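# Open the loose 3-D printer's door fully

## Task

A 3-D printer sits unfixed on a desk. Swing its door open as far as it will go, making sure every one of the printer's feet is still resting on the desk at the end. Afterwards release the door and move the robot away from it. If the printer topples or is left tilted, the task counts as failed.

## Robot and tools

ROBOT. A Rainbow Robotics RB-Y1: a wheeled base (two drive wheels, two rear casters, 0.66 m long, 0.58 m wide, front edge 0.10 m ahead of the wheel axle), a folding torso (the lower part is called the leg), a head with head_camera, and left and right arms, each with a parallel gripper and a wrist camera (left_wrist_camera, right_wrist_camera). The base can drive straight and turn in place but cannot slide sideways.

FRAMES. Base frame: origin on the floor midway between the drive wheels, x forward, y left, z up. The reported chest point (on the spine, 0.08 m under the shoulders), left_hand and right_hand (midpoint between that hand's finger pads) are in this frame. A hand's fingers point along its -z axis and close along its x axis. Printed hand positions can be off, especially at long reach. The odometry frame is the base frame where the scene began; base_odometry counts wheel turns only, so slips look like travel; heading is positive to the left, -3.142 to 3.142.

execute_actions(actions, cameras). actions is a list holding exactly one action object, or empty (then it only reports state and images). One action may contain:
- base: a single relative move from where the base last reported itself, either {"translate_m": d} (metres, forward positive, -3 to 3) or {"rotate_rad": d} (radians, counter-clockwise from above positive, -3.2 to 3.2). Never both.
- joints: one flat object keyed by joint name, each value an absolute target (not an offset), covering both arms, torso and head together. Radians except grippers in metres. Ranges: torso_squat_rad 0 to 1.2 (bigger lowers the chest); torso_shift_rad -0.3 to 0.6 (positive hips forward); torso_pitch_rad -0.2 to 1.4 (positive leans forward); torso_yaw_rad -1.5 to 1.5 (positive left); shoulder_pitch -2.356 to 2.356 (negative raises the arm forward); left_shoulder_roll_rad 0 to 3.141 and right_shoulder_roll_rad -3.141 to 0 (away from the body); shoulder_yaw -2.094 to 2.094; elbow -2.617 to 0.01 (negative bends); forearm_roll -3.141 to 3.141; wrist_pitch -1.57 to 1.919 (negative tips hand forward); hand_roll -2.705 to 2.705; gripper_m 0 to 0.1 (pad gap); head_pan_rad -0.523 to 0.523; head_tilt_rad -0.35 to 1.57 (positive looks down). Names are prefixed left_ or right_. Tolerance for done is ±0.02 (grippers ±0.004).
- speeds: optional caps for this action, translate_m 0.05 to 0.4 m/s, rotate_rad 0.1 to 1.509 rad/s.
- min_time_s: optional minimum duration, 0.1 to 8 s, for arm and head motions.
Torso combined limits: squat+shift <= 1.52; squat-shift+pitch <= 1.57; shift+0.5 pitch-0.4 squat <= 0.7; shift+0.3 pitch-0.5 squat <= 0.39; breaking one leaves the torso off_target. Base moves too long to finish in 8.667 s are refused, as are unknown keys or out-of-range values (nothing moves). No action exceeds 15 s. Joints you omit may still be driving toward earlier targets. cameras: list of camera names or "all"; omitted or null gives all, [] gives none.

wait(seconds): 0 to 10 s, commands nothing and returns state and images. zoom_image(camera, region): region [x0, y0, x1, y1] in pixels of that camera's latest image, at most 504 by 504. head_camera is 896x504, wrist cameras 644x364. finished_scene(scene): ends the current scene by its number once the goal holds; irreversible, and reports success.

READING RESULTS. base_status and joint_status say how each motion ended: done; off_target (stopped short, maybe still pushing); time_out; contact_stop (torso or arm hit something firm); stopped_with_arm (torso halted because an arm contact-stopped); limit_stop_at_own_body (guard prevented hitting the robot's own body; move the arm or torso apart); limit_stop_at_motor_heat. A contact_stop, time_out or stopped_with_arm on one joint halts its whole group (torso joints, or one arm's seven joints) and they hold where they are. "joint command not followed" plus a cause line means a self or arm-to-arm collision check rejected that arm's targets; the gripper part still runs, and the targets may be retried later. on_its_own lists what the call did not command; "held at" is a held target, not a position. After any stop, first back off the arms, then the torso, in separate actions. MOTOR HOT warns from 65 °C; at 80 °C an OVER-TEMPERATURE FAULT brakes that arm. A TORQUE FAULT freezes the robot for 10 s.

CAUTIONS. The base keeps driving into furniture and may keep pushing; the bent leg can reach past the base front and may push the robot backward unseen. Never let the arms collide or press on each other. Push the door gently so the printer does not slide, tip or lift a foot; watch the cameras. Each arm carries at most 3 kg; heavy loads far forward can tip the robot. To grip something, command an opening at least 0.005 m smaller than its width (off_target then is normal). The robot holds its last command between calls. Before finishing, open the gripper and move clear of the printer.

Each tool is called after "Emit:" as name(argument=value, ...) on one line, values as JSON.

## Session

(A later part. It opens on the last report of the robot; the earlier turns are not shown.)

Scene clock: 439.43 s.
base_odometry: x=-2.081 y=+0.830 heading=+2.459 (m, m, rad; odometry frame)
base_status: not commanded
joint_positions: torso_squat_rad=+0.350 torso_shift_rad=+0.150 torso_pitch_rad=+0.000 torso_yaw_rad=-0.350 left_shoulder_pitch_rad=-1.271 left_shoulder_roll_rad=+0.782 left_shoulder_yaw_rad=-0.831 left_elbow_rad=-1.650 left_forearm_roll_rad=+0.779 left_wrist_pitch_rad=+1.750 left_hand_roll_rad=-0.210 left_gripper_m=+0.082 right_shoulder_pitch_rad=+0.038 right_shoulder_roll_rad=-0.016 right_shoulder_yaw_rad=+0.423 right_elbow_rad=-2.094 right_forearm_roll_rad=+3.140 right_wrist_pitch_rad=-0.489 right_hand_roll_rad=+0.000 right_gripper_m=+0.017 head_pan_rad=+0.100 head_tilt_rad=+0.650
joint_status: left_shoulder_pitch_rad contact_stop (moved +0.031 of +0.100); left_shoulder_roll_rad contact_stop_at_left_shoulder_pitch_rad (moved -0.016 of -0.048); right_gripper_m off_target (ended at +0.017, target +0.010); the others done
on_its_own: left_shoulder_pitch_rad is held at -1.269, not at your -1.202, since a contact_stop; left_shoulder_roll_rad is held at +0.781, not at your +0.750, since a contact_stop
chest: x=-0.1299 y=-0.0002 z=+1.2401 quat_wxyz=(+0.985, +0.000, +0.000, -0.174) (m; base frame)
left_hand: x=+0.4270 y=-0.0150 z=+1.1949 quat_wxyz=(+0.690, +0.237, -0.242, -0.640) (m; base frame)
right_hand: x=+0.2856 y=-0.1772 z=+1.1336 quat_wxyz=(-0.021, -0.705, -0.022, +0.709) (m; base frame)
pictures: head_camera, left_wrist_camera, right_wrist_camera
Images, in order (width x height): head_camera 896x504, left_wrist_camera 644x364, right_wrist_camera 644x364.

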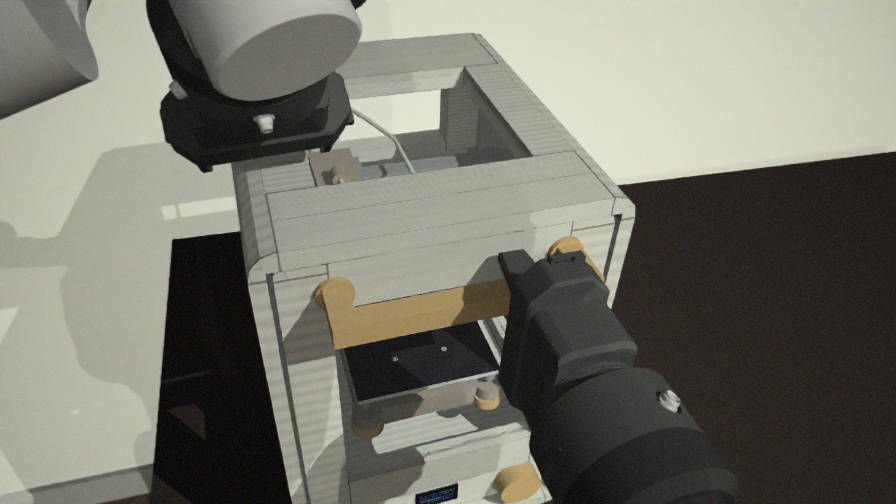

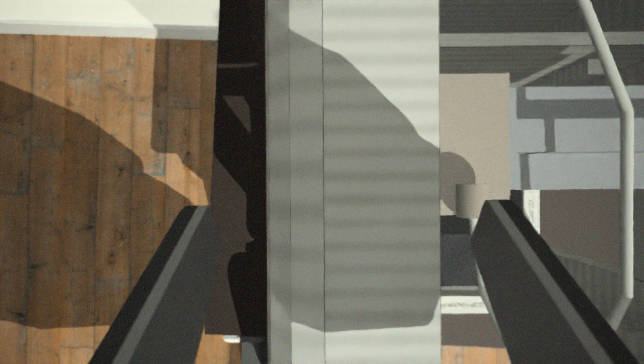

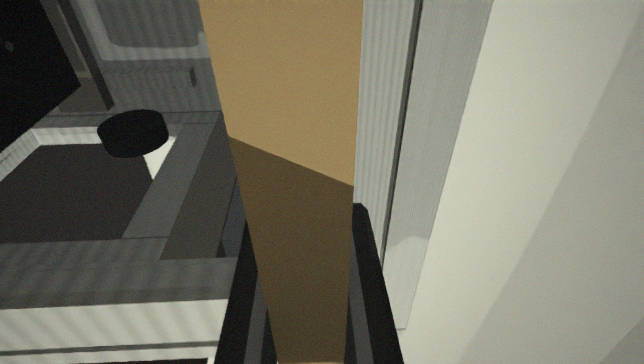

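Emit:
execute_actions(actions=[{"joints": {"right_shoulder_pitch_rad": 0.198, "right_shoulder_roll_rad": -0.089, "right_shoulder_yaw_rad": 0.47, "right_elbow_rad": -2.087, "right_wrist_pitch_rad": -0.173}, "min_time_s": 2.0}])

Scene clock: 457.13 s.
base_odometry: x=-2.081 y=+0.830 heading=+2.459 (m, m, rad; odometry frame)
base_status: not commanded
joint_positions: torso_squat_rad=+0.350 torso_shift_rad=+0.150 torso_pitch_rad=+0.000 torso_yaw_rad=-0.350 left_shoulder_pitch_rad=-1.270 left_shoulder_roll_rad=+0.781 left_shoulder_yaw_rad=-0.831 left_elbow_rad=-1.650 left_forearm_roll_rad=+0.780 left_wrist_pitch_rad=+1.750 left_hand_roll_rad=-0.210 left_gripper_m=+0.082 right_shoulder_pitch_rad=+0.197 right_shoulder_roll_rad=-0.089 right_shoulder_yaw_rad=+0.470 right_elbow_rad=-2.088 right_forearm_roll_rad=+3.140 right_wrist_pitch_rad=-0.173 right_hand_roll_rad=+0.000 right_gripper_m=+0.017 head_pan_rad=+0.100 head_tilt_rad=+0.650
joint_status: all done
on_its_own: left_shoulder_pitch_rad is held at -1.269, not at your -1.202, since a contact_stop; left_shoulder_roll_rad is held at +0.781, not at your +0.750, since a contact_stop
chest: x=-0.1300 y=-0.0001 z=+1.2401 quat_wxyz=(+0.985, +0.000, +0.000, -0.174) (m; base frame)
left_hand: x=+0.4268 y=-0.0150 z=+1.1948 quat_wxyz=(+0.690, +0.237, -0.242, -0.640) (m; base frame)
right_hand: x=+0.2489 y=-0.1790 z=+1.1239 quat_wxyz=(-0.020, -0.754, -0.024, +0.657) (m; base frame)
pictures: head_camera, left_wrist_camera, right_wrist_camera
Images, in order (width x height): head_camera 896x504, left_wrist_camera 644x364, right_wrist_camera 644x364.

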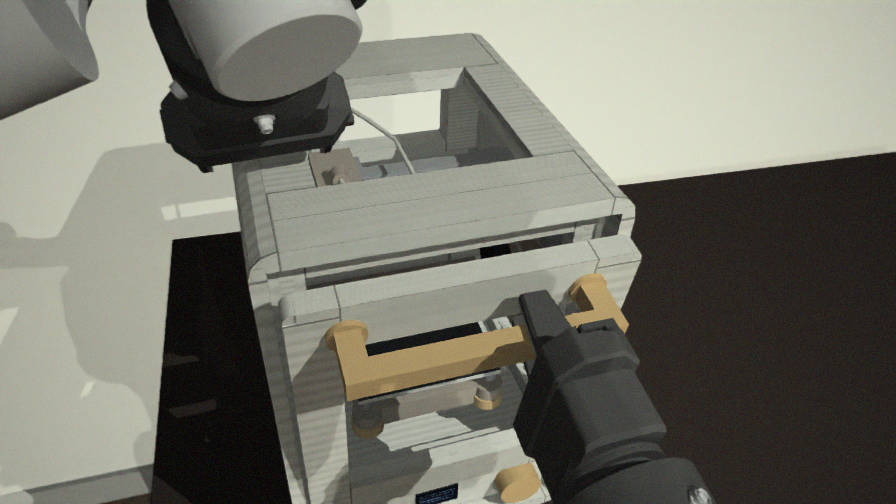

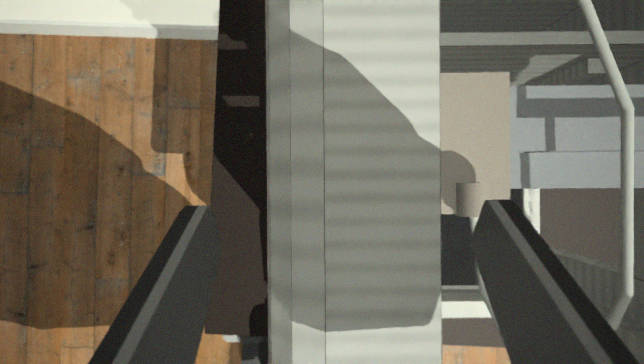

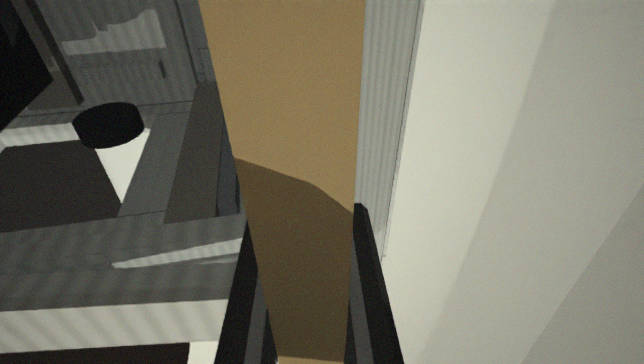

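Emit:
execute_actions(actions=[{"joints": {"right_shoulder_pitch_rad": 0.3515, "right_shoulder_roll_rad": -0.1686, "right_shoulder_yaw_rad": 0.5033, "right_elbow_rad": -1.9127, "right_wrist_pitch_rad": 0.4114, "head_tilt_rad": 0.85}, "min_time_s": 1.5}])

Scene clock: 476.67 s.
base_odometry: x=-2.081 y=+0.830 heading=+2.459 (m, m, rad; odometry frame)
base_status: not commanded
joint_positions: torso_squat_rad=+0.350 torso_shift_rad=+0.150 torso_pitch_rad=+0.000 torso_yaw_rad=-0.350 left_shoulder_pitch_rad=-1.270 left_shoulder_roll_rad=+0.781 left_shoulder_yaw_rad=-0.831 left_elbow_rad=-1.650 left_forearm_roll_rad=+0.780 left_wrist_pitch_rad=+1.750 left_hand_roll_rad=-0.210 left_gripper_m=+0.082 right_shoulder_pitch_rad=+0.206 right_shoulder_roll_rad=-0.095 right_shoulder_yaw_rad=+0.474 right_elbow_rad=-2.083 right_forearm_roll_rad=+3.140 right_wrist_pitch_rad=-0.145 right_hand_roll_rad=+0.000 right_gripper_m=+0.017 head_pan_rad=+0.100 head_tilt_rad=+0.850
joint_status: right_shoulder_pitch_rad contact_stop_at_right_elbow_rad (moved +0.009 of +0.155); right_shoulder_roll_rad contact_stop_at_right_elbow_rad (moved -0.007 of -0.080); right_shoulder_yaw_rad contact_stop_at_right_elbow_rad (moved +0.003 of +0.033); right_elbow_rad contact_stop (moved +0.005 of +0.175); right_wrist_pitch_rad contact_stop_at_right_elbow_rad (moved +0.028 of +0.584); the others done
on_its_own: left_shoulder_pitch_rad is held at -1.269, not at your -1.202, since a contact_stop; left_shoulder_roll_rad is held at +0.781, not at your +0.750, since a contact_stop; right_shoulder_pitch_rad is held at +0.206, not at your +0.351, since a contact_stop; right_shoulder_roll_rad is held at -0.095, not at your -0.169, since a contact_stop; right_shoulder_yaw_rad is held at +0.474, not at your +0.503, since a contact_stop; right_elbow_rad is held at -2.082, not at your -1.913, since a contact_stop; right_wrist_pitch_rad is held at -0.145, not at your +0.411, since a contact_stop
chest: x=-0.1300 y=-0.0001 z=+1.2401 quat_wxyz=(+0.985, +0.000, +0.000, -0.174) (m; base frame)
left_hand: x=+0.4267 y=-0.0151 z=+1.1947 quat_wxyz=(+0.690, +0.237, -0.242, -0.640) (m; base frame)
right_hand: x=+0.2463 y=-0.1788 z=+1.1231 quat_wxyz=(-0.021, -0.758, -0.024, +0.652) (m; base frame)
pictures: head_camera, left_wrist_camera, right_wrist_camera
Images, in order (width x height): head_camera 896x504, left_wrist_camera 644x364, right_wrist_camera 644x364.

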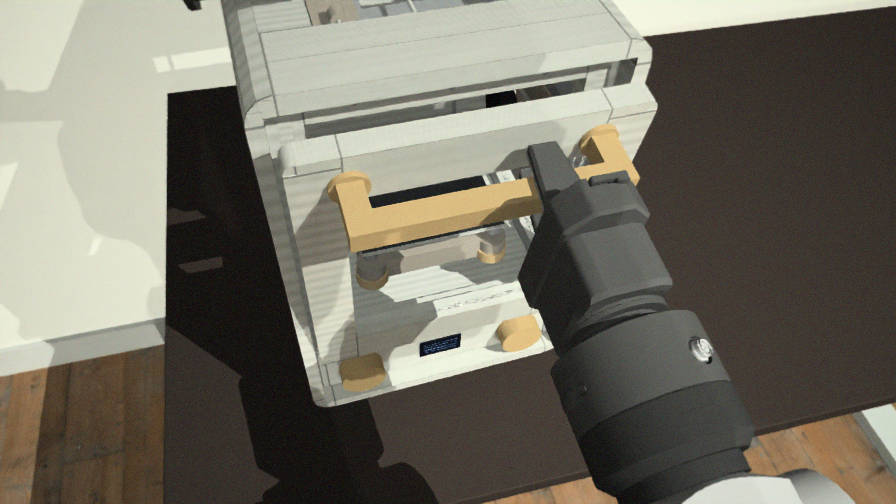

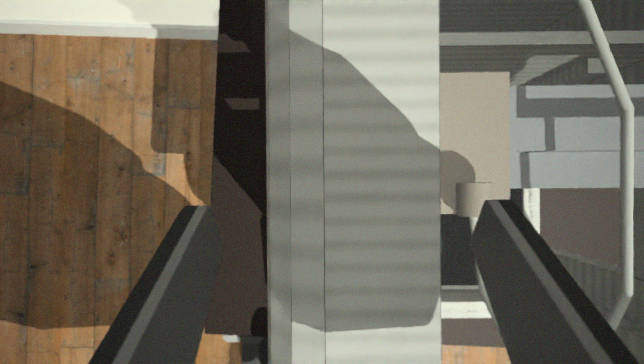

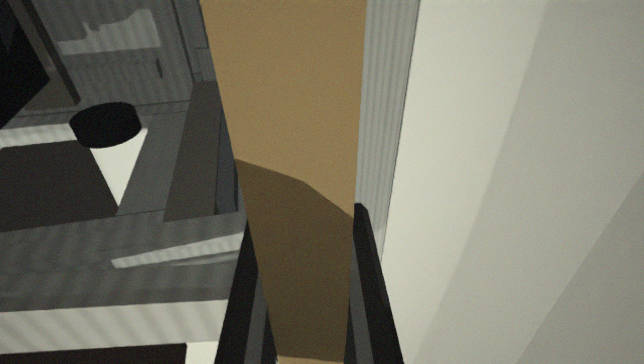

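Emit:
execute_actions(actions=[{"joints": {"right_gripper_m": 0.035}}], cameras=["head_camera", "right_wrist_camera"])

Scene clock: 503.73 s.
base_odometry: x=-2.081 y=+0.830 heading=+2.459 (m, m, rad; odometry frame)
base_status: not commanded
joint_positions: torso_squat_rad=+0.350 torso_shift_rad=+0.150 torso_pitch_rad=+0.000 torso_yaw_rad=-0.350 left_shoulder_pitch_rad=-1.270 left_shoulder_roll_rad=+0.781 left_shoulder_yaw_rad=-0.831 left_elbow_rad=-1.650 left_forearm_roll_rad=+0.780 left_wrist_pitch_rad=+1.750 left_hand_roll_rad=-0.210 left_gripper_m=+0.082 right_shoulder_pitch_rad=+0.206 right_shoulder_roll_rad=-0.095 right_shoulder_yaw_rad=+0.474 right_elbow_rad=-2.082 right_forearm_roll_rad=+3.140 right_wrist_pitch_rad=-0.145 right_hand_roll_rad=+0.000 right_gripper_m=+0.035 head_pan_rad=+0.100 head_tilt_rad=+0.850
joint_status: all done
on_its_own: left_shoulder_pitch_rad is held at -1.269, not at your -1.202, since a contact_stop; left_shoulder_roll_rad is held at +0.781, not at your +0.750, since a contact_stop; right_shoulder_pitch_rad is held at +0.206, not at your +0.351, since a contact_stop; right_shoulder_roll_rad is held at -0.095, not at your -0.169, since a contact_stop; right_shoulder_yaw_rad is held at +0.474, not at your +0.503, since a contact_stop; right_elbow_rad is held at -2.082, not at your -1.913, since a contact_stop; right_wrist_pitch_rad is held at -0.145, not at your +0.411, since a contact_stop
chest: x=-0.1300 y=-0.0001 z=+1.2401 quat_wxyz=(+0.985, +0.000, +0.000, -0.174) (m; base frame)
left_hand: x=+0.4267 y=-0.0151 z=+1.1947 quat_wxyz=(+0.690, +0.237, -0.242, -0.640) (m; base frame)
right_hand: x=+0.2463 y=-0.1788 z=+1.1226 quat_wxyz=(-0.021, -0.757, -0.024, +0.652) (m; base frame)
pictures: head_camera, right_wrist_camera
Images, in order (width x height): head_camera 896x504, right_wrist_camera 644x364.

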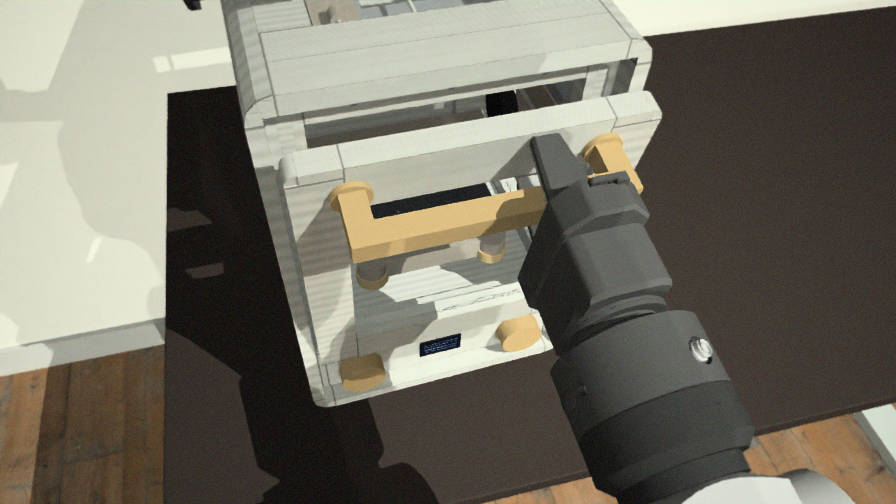

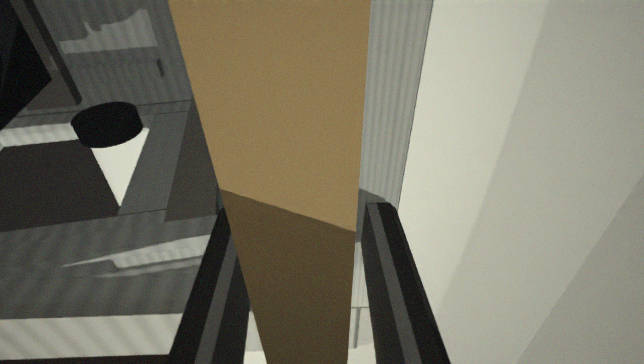

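Emit:
execute_actions(actions=[{"joints": {"right_gripper_m": 0.1, "right_shoulder_pitch_rad": 0.3742, "right_shoulder_roll_rad": -0.181, "right_shoulder_yaw_rad": 0.5072, "right_elbow_rad": -2.2771, "right_wrist_pitch_rad": -0.1524, "left_shoulder_pitch_rad": -1.4, "left_shoulder_roll_rad": 0.85}, "min_time_s": 1.6}], cameras=["head_camera", "right_wrist_camera"])

Scene clock: 567.50 s.
base_odometry: x=-2.081 y=+0.830 heading=+2.459 (m, m, rad; odometry frame)
base_status: not commanded
joint_positions: torso_squat_rad=+0.350 torso_shift_rad=+0.150 torso_pitch_rad=+0.000 torso_yaw_rad=-0.350 left_shoulder_pitch_rad=-1.400 left_shoulder_roll_rad=+0.850 left_shoulder_yaw_rad=-0.832 left_elbow_rad=-1.650 left_forearm_roll_rad=+0.780 left_wrist_pitch_rad=+1.750 left_hand_roll_rad=-0.210 left_gripper_m=+0.082 right_shoulder_pitch_rad=+0.374 right_shoulder_roll_rad=-0.181 right_shoulder_yaw_rad=+0.507 right_elbow_rad=-2.277 right_forearm_roll_rad=+3.140 right_wrist_pitch_rad=-0.152 right_hand_roll_rad=+0.000 right_gripper_m=+0.100 head_pan_rad=+0.100 head_tilt_rad=+0.850
joint_status: all done
chest: x=-0.1298 y=-0.0001 z=+1.2401 quat_wxyz=(+0.985, +0.000, +0.000, -0.174) (m; base frame)
left_hand: x=+0.4433 y=-0.0091 z=+1.2712 quat_wxyz=(+0.681, +0.272, -0.298, -0.611) (m; base frame)
right_hand: x=+0.1958 y=-0.1829 z=+1.1354 quat_wxyz=(-0.019, -0.758, -0.023, +0.652) (m; base frame)
pictures: head_camera, right_wrist_camera
Images, in order (width x height): head_camera 896x504, right_wrist_camera 644x364.

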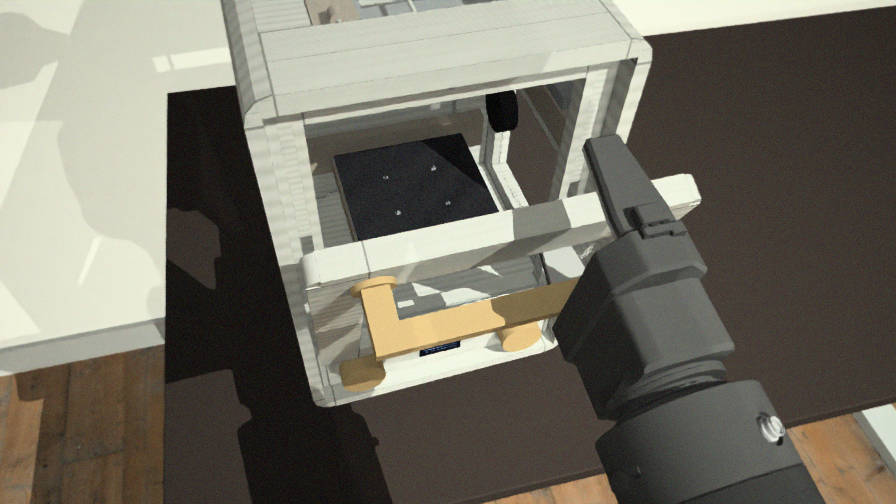

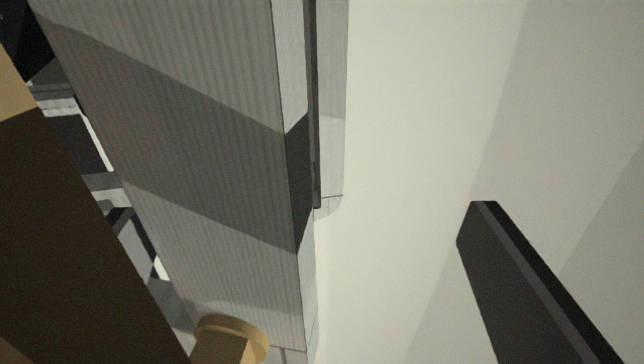

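Emit:
execute_actions(actions=[])

Scene clock: 583.53 s.
base_odometry: x=-2.081 y=+0.830 heading=+2.459 (m, m, rad; odometry frame)
base_status: not commanded
joint_positions: torso_squat_rad=+0.350 torso_shift_rad=+0.150 torso_pitch_rad=+0.000 torso_yaw_rad=-0.350 left_shoulder_pitch_rad=-1.400 left_shoulder_roll_rad=+0.850 left_shoulder_yaw_rad=-0.832 left_elbow_rad=-1.650 left_forearm_roll_rad=+0.780 left_wrist_pitch_rad=+1.750 left_hand_roll_rad=-0.210 left_gripper_m=+0.082 right_shoulder_pitch_rad=+0.374 right_shoulder_roll_rad=-0.181 right_shoulder_yaw_rad=+0.507 right_elbow_rad=-2.277 right_forearm_roll_rad=+3.140 right_wrist_pitch_rad=-0.152 right_hand_roll_rad=+0.000 right_gripper_m=+0.100 head_pan_rad=+0.100 head_tilt_rad=+0.850
joint_status: all done
chest: x=-0.1298 y=-0.0001 z=+1.2401 quat_wxyz=(+0.985, +0.000, +0.000, -0.174) (m; base frame)
left_hand: x=+0.4433 y=-0.0091 z=+1.2712 quat_wxyz=(+0.681, +0.272, -0.298, -0.611) (m; base frame)
right_hand: x=+0.1958 y=-0.1828 z=+1.1354 quat_wxyz=(-0.019, -0.758, -0.023, +0.652) (m; base frame)
pictures: head_camera, left_wrist_camera, right_wrist_camera
Images, in order (width x height): head_camera 896x504, left_wrist_camera 644x364, right_wrist_camera 644x364.

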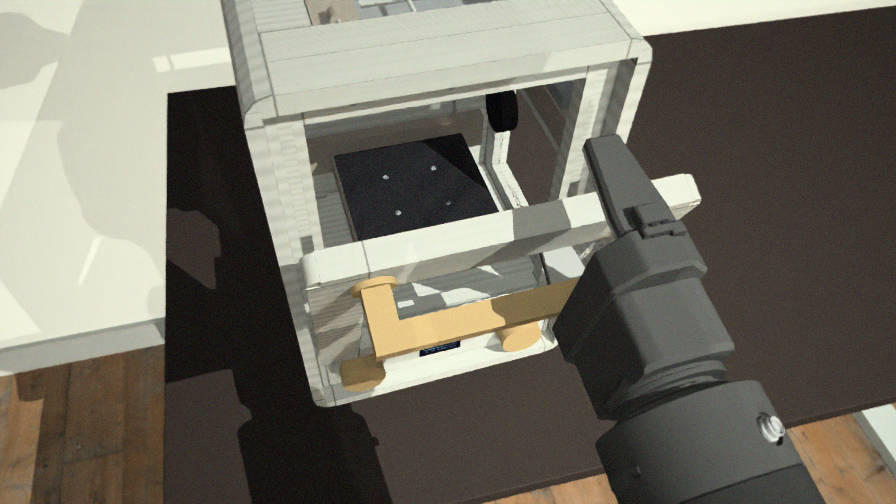

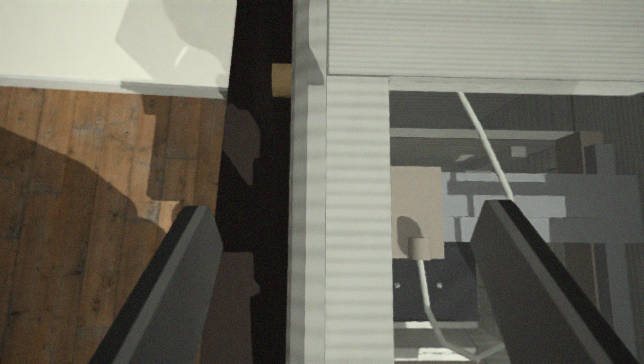

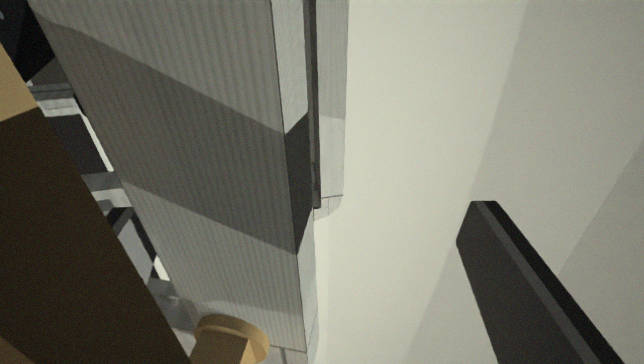

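Emit:
execute_actions(actions=[{"joints": {"right_shoulder_pitch_rad": 0.576, "right_shoulder_roll_rad": -0.296, "right_shoulder_yaw_rad": 0.530, "right_elbow_rad": -2.280, "right_wrist_pitch_rad": 0.076, "left_shoulder_pitch_rad": -0.6, "left_shoulder_roll_rad": 0.5, "left_shoulder_yaw_rad": 0.0, "left_elbow_rad": -2.0, "left_forearm_roll_rad": 0.0, "left_wrist_pitch_rad": 0.5, "left_hand_roll_rad": 0.0, "head_tilt_rad": 0.95}, "min_time_s": 1.6}])

Scene clock: 599.13 s.
base_odometry: x=-2.081 y=+0.830 heading=+2.459 (m, m, rad; odometry frame)
base_status: not commanded
joint_positions: torso_squat_rad=+0.350 torso_shift_rad=+0.150 torso_pitch_rad=+0.001 torso_yaw_rad=-0.350 left_shoulder_pitch_rad=-0.601 left_shoulder_roll_rad=+0.500 left_shoulder_yaw_rad=+0.000 left_elbow_rad=-2.000 left_forearm_roll_rad=+0.000 left_wrist_pitch_rad=+0.500 left_hand_roll_rad=+0.000 left_gripper_m=+0.082 right_shoulder_pitch_rad=+0.576 right_shoulder_roll_rad=-0.296 right_shoulder_yaw_rad=+0.529 right_elbow_rad=-2.278 right_forearm_roll_rad=+3.140 right_wrist_pitch_rad=+0.075 right_hand_roll_rad=+0.000 right_gripper_m=+0.100 head_pan_rad=+0.100 head_tilt_rad=+0.950
joint_status: all done
chest: x=-0.1295 y=-0.0002 z=+1.2401 quat_wxyz=(+0.985, +0.000, +0.000, -0.174) (m; base frame)
left_hand: x=+0.4484 y=+0.0146 z=+1.4359 quat_wxyz=(+0.438, +0.003, -0.860, -0.263) (m; base frame)
right_hand: x=+0.1413 y=-0.1862 z=+1.1011 quat_wxyz=(-0.019, -0.757, -0.023, +0.653) (m; base frame)
pictures: head_camera, left_wrist_camera, right_wrist_camera
Images, in order (width x height): head_camera 896x504, left_wrist_camera 644x364, right_wrist_camera 644x364.

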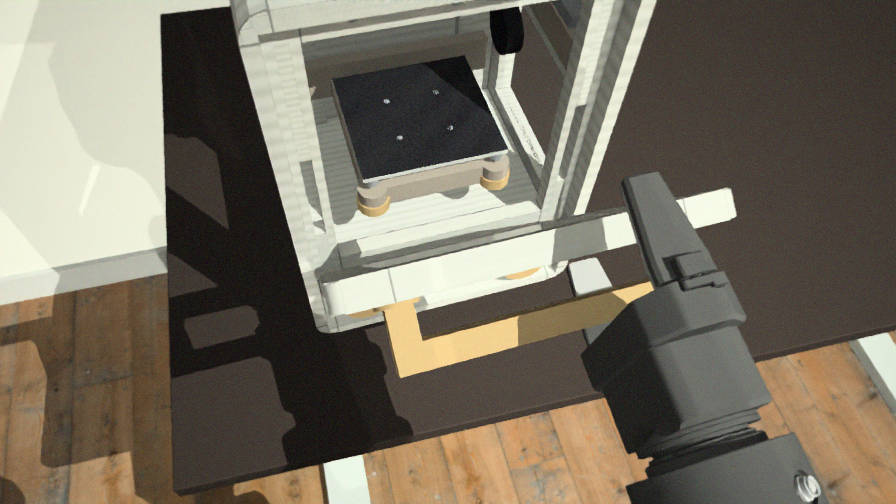

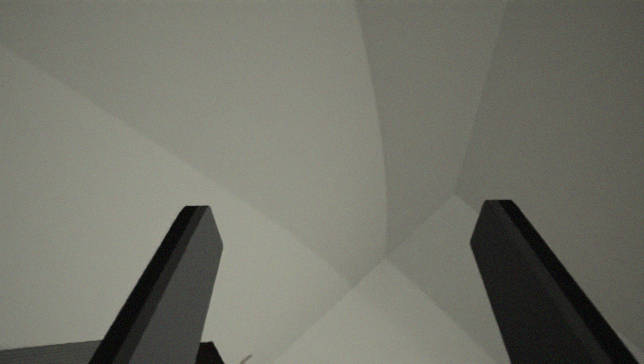

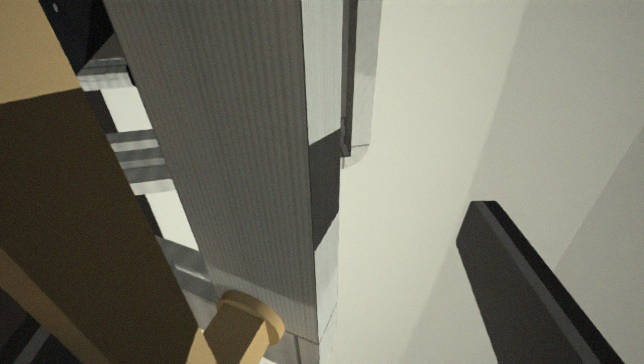

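Emit:
execute_actions(actions=[{"joints": {"right_shoulder_pitch_rad": 0.680, "right_shoulder_roll_rad": -0.357, "right_shoulder_yaw_rad": 0.532, "right_elbow_rad": -2.114, "right_wrist_pitch_rad": 0.363, "head_tilt_rad": 1.05}, "min_time_s": 1.5}], cameras=["head_camera", "right_wrist_camera"])

Scene clock: 606.87 s.
base_odometry: x=-2.081 y=+0.830 heading=+2.459 (m, m, rad; odometry frame)
base_status: not commanded
joint_positions: torso_squat_rad=+0.350 torso_shift_rad=+0.150 torso_pitch_rad=+0.000 torso_yaw_rad=-0.350 left_shoulder_pitch_rad=-0.601 left_shoulder_roll_rad=+0.500 left_shoulder_yaw_rad=+0.000 left_elbow_rad=-2.000 left_forearm_roll_rad=+0.000 left_wrist_pitch_rad=+0.500 left_hand_roll_rad=+0.000 left_gripper_m=+0.082 right_shoulder_pitch_rad=+0.680 right_shoulder_roll_rad=-0.357 right_shoulder_yaw_rad=+0.532 right_elbow_rad=-2.113 right_forearm_roll_rad=+3.140 right_wrist_pitch_rad=+0.363 right_hand_roll_rad=+0.000 right_gripper_m=+0.100 head_pan_rad=+0.100 head_tilt_rad=+1.050
joint_status: all done
chest: x=-0.1295 y=-0.0002 z=+1.2401 quat_wxyz=(+0.985, +0.000, +0.000, -0.174) (m; base frame)
left_hand: x=+0.4482 y=+0.0146 z=+1.4360 quat_wxyz=(+0.438, +0.003, -0.860, -0.263) (m; base frame)
right_hand: x=+0.0995 y=-0.1888 z=+1.0481 quat_wxyz=(-0.019, -0.758, -0.023, +0.652) (m; base frame)
pictures: head_camera, right_wrist_camera
Images, in order (width x height): head_camera 896x504, right_wrist_camera 644x364.

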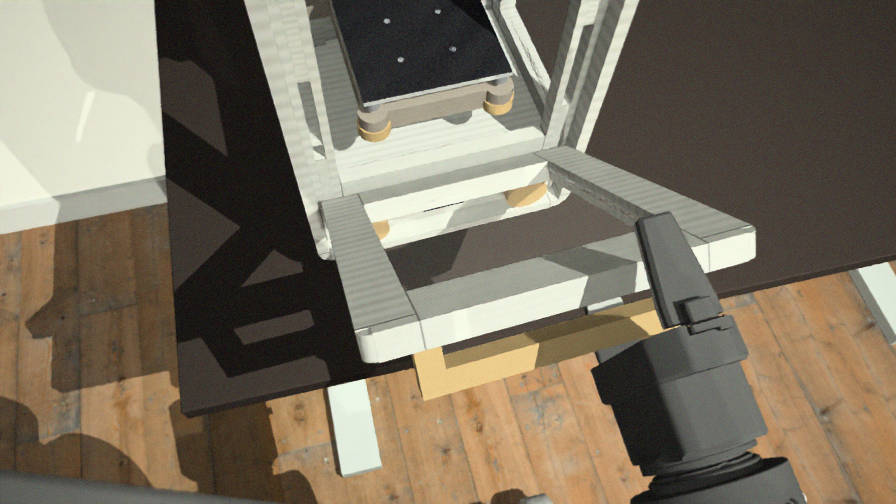

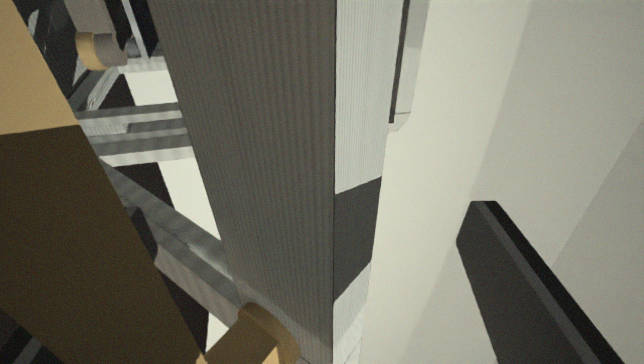

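Emit:
execute_actions(actions=[{"joints": {"right_shoulder_pitch_rad": 0.674, "right_shoulder_roll_rad": -0.353, "right_shoulder_yaw_rad": 0.532, "right_elbow_rad": -1.838, "right_wrist_pitch_rad": 0.631, "head_tilt_rad": 1.15}, "min_time_s": 1.5}], cameras=["head_camera", "right_wrist_camera"])

Scene clock: 618.43 s.
base_odometry: x=-2.081 y=+0.830 heading=+2.459 (m, m, rad; odometry frame)
base_status: not commanded
joint_positions: torso_squat_rad=+0.350 torso_shift_rad=+0.150 torso_pitch_rad=+0.000 torso_yaw_rad=-0.350 left_shoulder_pitch_rad=-0.601 left_shoulder_roll_rad=+0.500 left_shoulder_yaw_rad=+0.000 left_elbow_rad=-2.000 left_forearm_roll_rad=+0.000 left_wrist_pitch_rad=+0.500 left_hand_roll_rad=+0.000 left_gripper_m=+0.082 right_shoulder_pitch_rad=+0.674 right_shoulder_roll_rad=-0.353 right_shoulder_yaw_rad=+0.532 right_elbow_rad=-1.838 right_forearm_roll_rad=+3.140 right_wrist_pitch_rad=+0.631 right_hand_roll_rad=+0.000 right_gripper_m=+0.100 head_pan_rad=+0.100 head_tilt_rad=+1.150
joint_status: all done
chest: x=-0.1296 y=-0.0002 z=+1.2401 quat_wxyz=(+0.985, +0.000, +0.000, -0.174) (m; base frame)
left_hand: x=+0.4482 y=+0.0146 z=+1.4360 quat_wxyz=(+0.438, +0.003, -0.860, -0.263) (m; base frame)
right_hand: x=+0.0698 y=-0.1907 z=+0.9850 quat_wxyz=(-0.019, -0.757, -0.023, +0.652) (m; base frame)
pictures: head_camera, right_wrist_camera
Images, in order (width x height): head_camera 896x504, right_wrist_camera 644x364.

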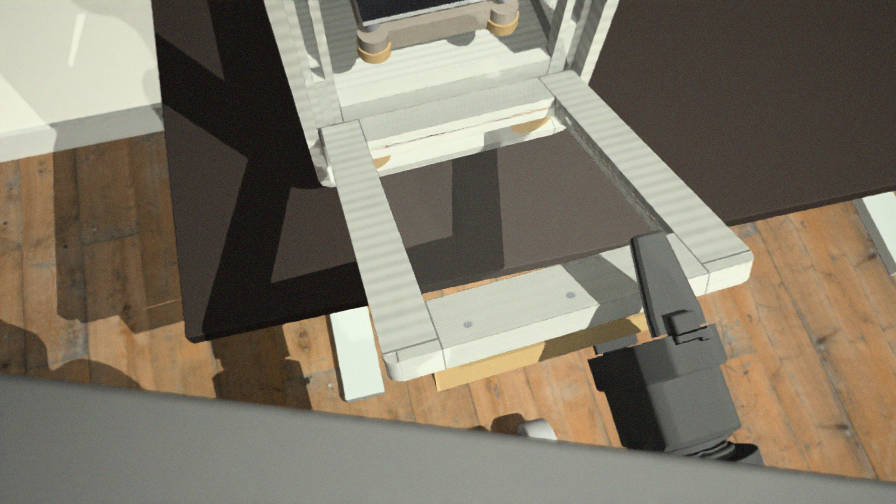

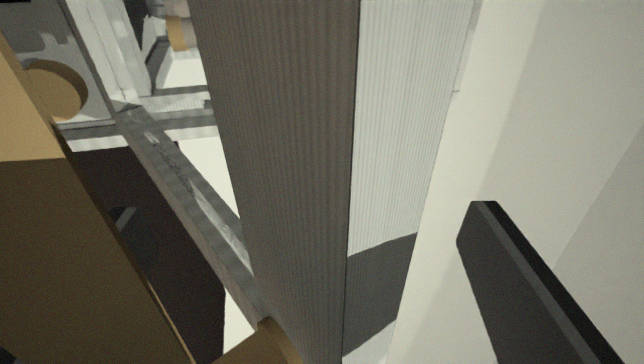

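Emit:
zoom_image(camera="head_camera", region=[500, 200, 800, 450])

Region (500, 200, 800, 450) of head_camera's 896x504 image, scaled by 1.680, with more detail than that image has.

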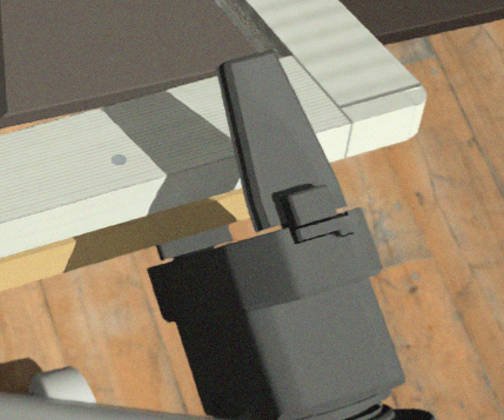

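Emit:
execute_actions(actions=[{"joints": {"right_shoulder_pitch_rad": 0.587, "right_shoulder_roll_rad": -0.302, "right_shoulder_yaw_rad": 0.530, "right_elbow_rad": -1.462, "right_wrist_pitch_rad": 0.907}, "min_time_s": 1.5}], cameras=["head_camera", "right_wrist_camera"])

Scene clock: 655.13 s.
base_odometry: x=-2.081 y=+0.830 heading=+2.459 (m, m, rad; odometry frame)
base_status: not commanded
joint_positions: torso_squat_rad=+0.350 torso_shift_rad=+0.150 torso_pitch_rad=+0.000 torso_yaw_rad=-0.350 left_shoulder_pitch_rad=-0.601 left_shoulder_roll_rad=+0.500 left_shoulder_yaw_rad=+0.000 left_elbow_rad=-2.000 left_forearm_roll_rad=+0.000 left_wrist_pitch_rad=+0.500 left_hand_roll_rad=+0.000 left_gripper_m=+0.082 right_shoulder_pitch_rad=+0.588 right_shoulder_roll_rad=-0.302 right_shoulder_yaw_rad=+0.530 right_elbow_rad=-1.462 right_forearm_roll_rad=+3.140 right_wrist_pitch_rad=+0.907 right_hand_roll_rad=+0.000 right_gripper_m=+0.100 head_pan_rad=+0.100 head_tilt_rad=+1.150
joint_status: all done
chest: x=-0.1296 y=-0.0002 z=+1.2401 quat_wxyz=(+0.985, +0.000, +0.000, -0.174) (m; base frame)
left_hand: x=+0.4482 y=+0.0146 z=+1.4360 quat_wxyz=(+0.438, +0.003, -0.860, -0.263) (m; base frame)
right_hand: x=+0.0452 y=-0.1920 z=+0.9173 quat_wxyz=(-0.019, -0.757, -0.023, +0.652) (m; base frame)
pictures: head_camera, right_wrist_camera
Images, in order (width x height): head_camera 896x504, right_wrist_camera 644x364.

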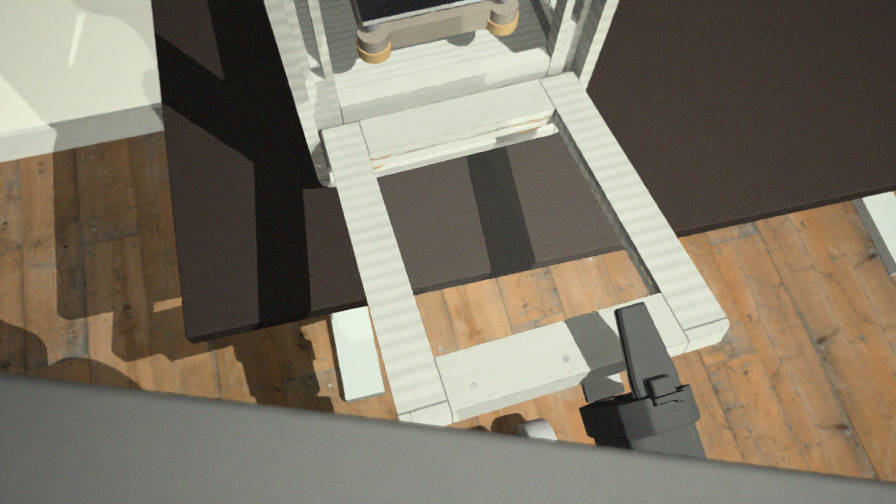

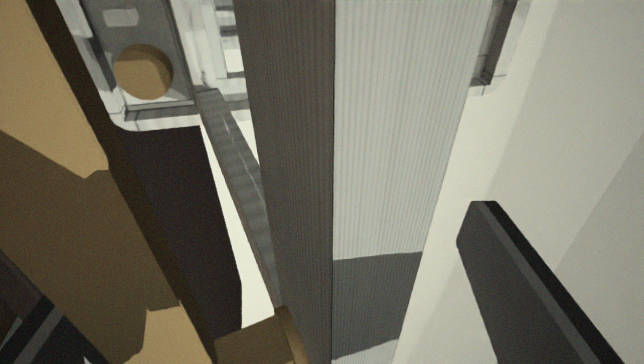

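Emit:
execute_actions(actions=[{"joints": {"right_shoulder_pitch_rad": 0.418, "right_shoulder_roll_rad": -0.205, "right_shoulder_yaw_rad": 0.514, "right_elbow_rad": -1.064, "right_wrist_pitch_rad": 1.110}, "min_time_s": 1.5}], cameras=["head_camera", "right_wrist_camera"])

Scene clock: 665.33 s.
base_odometry: x=-2.081 y=+0.830 heading=+2.459 (m, m, rad; odometry frame)
base_status: not commanded
joint_positions: torso_squat_rad=+0.350 torso_shift_rad=+0.150 torso_pitch_rad=+0.000 torso_yaw_rad=-0.350 left_shoulder_pitch_rad=-0.601 left_shoulder_roll_rad=+0.500 left_shoulder_yaw_rad=+0.000 left_elbow_rad=-2.000 left_forearm_roll_rad=+0.000 left_wrist_pitch_rad=+0.500 left_hand_roll_rad=+0.000 left_gripper_m=+0.082 right_shoulder_pitch_rad=+0.419 right_shoulder_roll_rad=-0.206 right_shoulder_yaw_rad=+0.514 right_elbow_rad=-1.064 right_forearm_roll_rad=+3.140 right_wrist_pitch_rad=+1.110 right_hand_roll_rad=+0.000 right_gripper_m=+0.100 head_pan_rad=+0.100 head_tilt_rad=+1.150
joint_status: all done
chest: x=-0.1296 y=-0.0002 z=+1.2401 quat_wxyz=(+0.985, +0.000, +0.000, -0.174) (m; base frame)
left_hand: x=+0.4482 y=+0.0146 z=+1.4360 quat_wxyz=(+0.438, +0.003, -0.860, -0.263) (m; base frame)
right_hand: x=+0.0503 y=-0.1917 z=+0.8649 quat_wxyz=(-0.019, -0.757, -0.023, +0.653) (m; base frame)
pictures: head_camera, right_wrist_camera
Images, in order (width x height): head_camera 896x504, right_wrist_camera 644x364.

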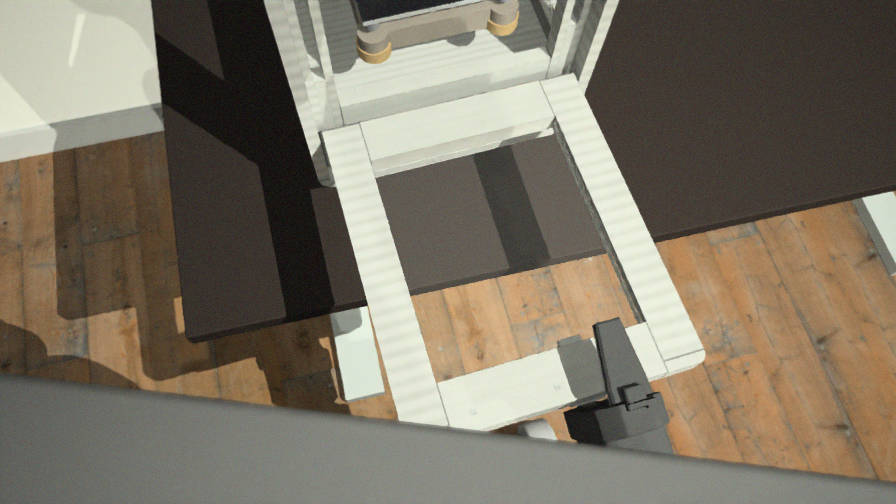

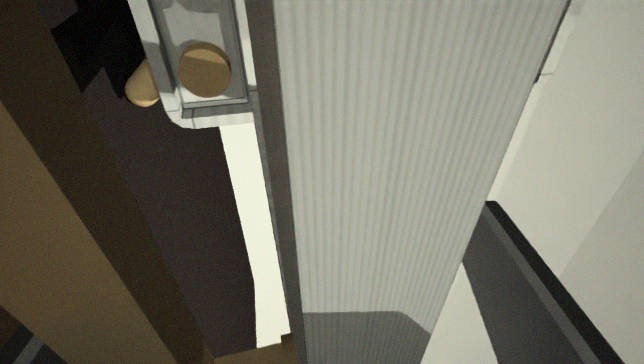

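Emit:
execute_actions(actions=[{"joints": {"torso_squat_rad": 0.43}}], cameras=["head_camera", "right_wrist_camera"])

Scene clock: 675.90 s.
base_odometry: x=-2.081 y=+0.830 heading=+2.459 (m, m, rad; odometry frame)
base_status: not commanded
joint_positions: torso_squat_rad=+0.430 torso_shift_rad=+0.150 torso_pitch_rad=+0.000 torso_yaw_rad=-0.350 left_shoulder_pitch_rad=-0.600 left_shoulder_roll_rad=+0.500 left_shoulder_yaw_rad=+0.000 left_elbow_rad=-2.000 left_forearm_roll_rad=+0.000 left_wrist_pitch_rad=+0.500 left_hand_roll_rad=+0.000 left_gripper_m=+0.082 right_shoulder_pitch_rad=+0.418 right_shoulder_roll_rad=-0.205 right_shoulder_yaw_rad=+0.514 right_elbow_rad=-1.064 right_forearm_roll_rad=+3.140 right_wrist_pitch_rad=+1.110 right_hand_roll_rad=+0.000 right_gripper_m=+0.100 head_pan_rad=+0.100 head_tilt_rad=+1.150
joint_status: all done
chest: x=-0.1329 y=-0.0002 z=+1.2191 quat_wxyz=(+0.985, +0.000, +0.000, -0.174) (m; base frame)
left_hand: x=+0.4448 y=+0.0146 z=+1.4151 quat_wxyz=(+0.438, +0.003, -0.860, -0.263) (m; base frame)
right_hand: x=+0.0474 y=-0.1917 z=+0.8442 quat_wxyz=(-0.019, -0.758, -0.023, +0.652) (m; base frame)
pictures: head_camera, right_wrist_camera
Images, in order (width x height): head_camera 896x504, right_wrist_camera 644x364.

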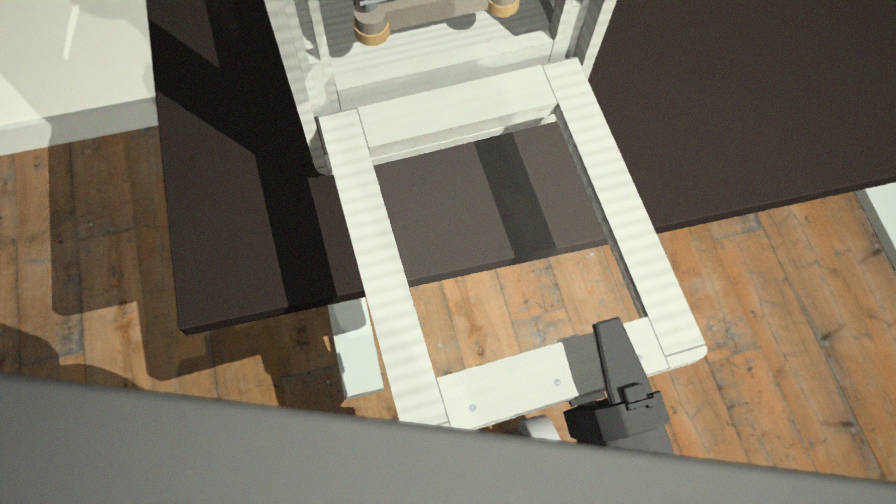

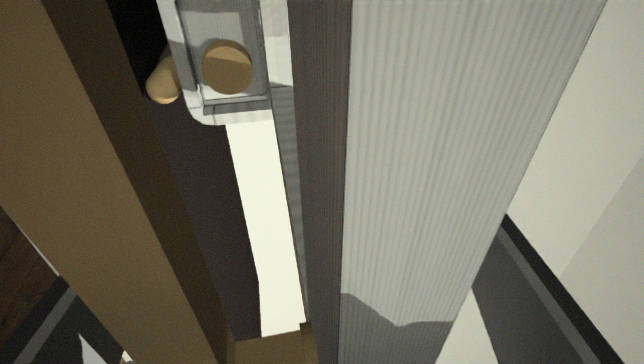

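Emit:
execute_actions(actions=[{"base": {"translate_m": -0.5}, "joints": {"torso_squat_rad": 0.46, "head_tilt_rad": 0.75, "head_pan_rad": 0.3, "left_shoulder_pitch_rad": 0.2, "left_shoulder_roll_rad": 0.3, "left_shoulder_yaw_rad": 0.3, "left_elbow_rad": -2.3, "left_wrist_pitch_rad": 0.0}}])

Scene clock: 692.13 s.
base_odometry: x=-1.693 y=+0.514 heading=+2.458 (m, m, rad; odometry frame)
base_status: done
joint_positions: torso_squat_rad=+0.460 torso_shift_rad=+0.150 torso_pitch_rad=+0.000 torso_yaw_rad=-0.350 left_shoulder_pitch_rad=+0.200 left_shoulder_roll_rad=+0.300 left_shoulder_yaw_rad=+0.300 left_elbow_rad=-2.300 left_forearm_roll_rad=+0.000 left_wrist_pitch_rad=+0.000 left_hand_roll_rad=+0.000 left_gripper_m=+0.082 right_shoulder_pitch_rad=+0.418 right_shoulder_roll_rad=-0.205 right_shoulder_yaw_rad=+0.514 right_elbow_rad=-1.064 right_forearm_roll_rad=+3.140 right_wrist_pitch_rad=+1.110 right_hand_roll_rad=+0.000 right_gripper_m=+0.100 head_pan_rad=+0.300 head_tilt_rad=+0.750
joint_status: all done
chest: x=-0.1342 y=-0.0002 z=+1.2101 quat_wxyz=(+0.985, +0.000, +0.000, -0.174) (m; base frame)
left_hand: x=+0.3562 y=+0.2004 z=+1.2761 quat_wxyz=(+0.443, +0.066, -0.880, -0.159) (m; base frame)
right_hand: x=+0.0462 y=-0.1917 z=+0.8354 quat_wxyz=(-0.019, -0.758, -0.023, +0.652) (m; base frame)
pictures: head_camera, left_wrist_camera, right_wrist_camera
Images, in order (width x height): head_camera 896x504, left_wrist_camera 644x364, right_wrist_camera 644x364.

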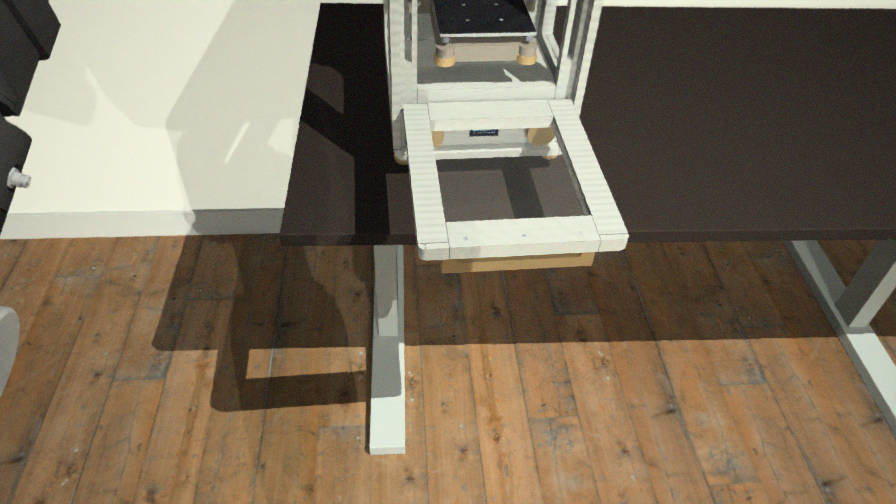

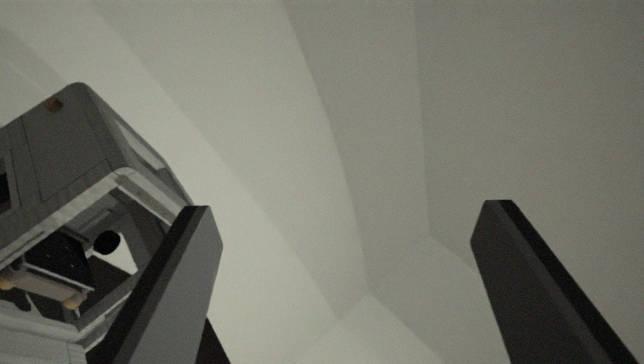

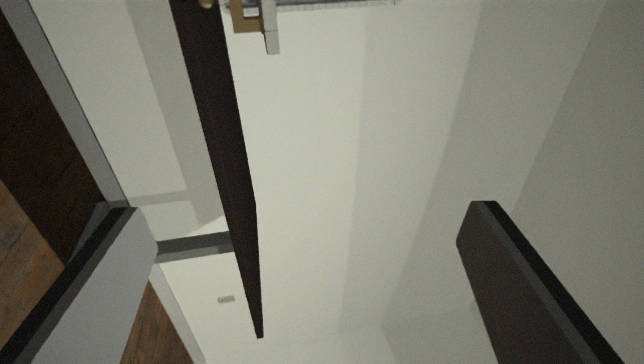

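Emit:
finished_scene(scene=1)

The scene is finished: the task was done.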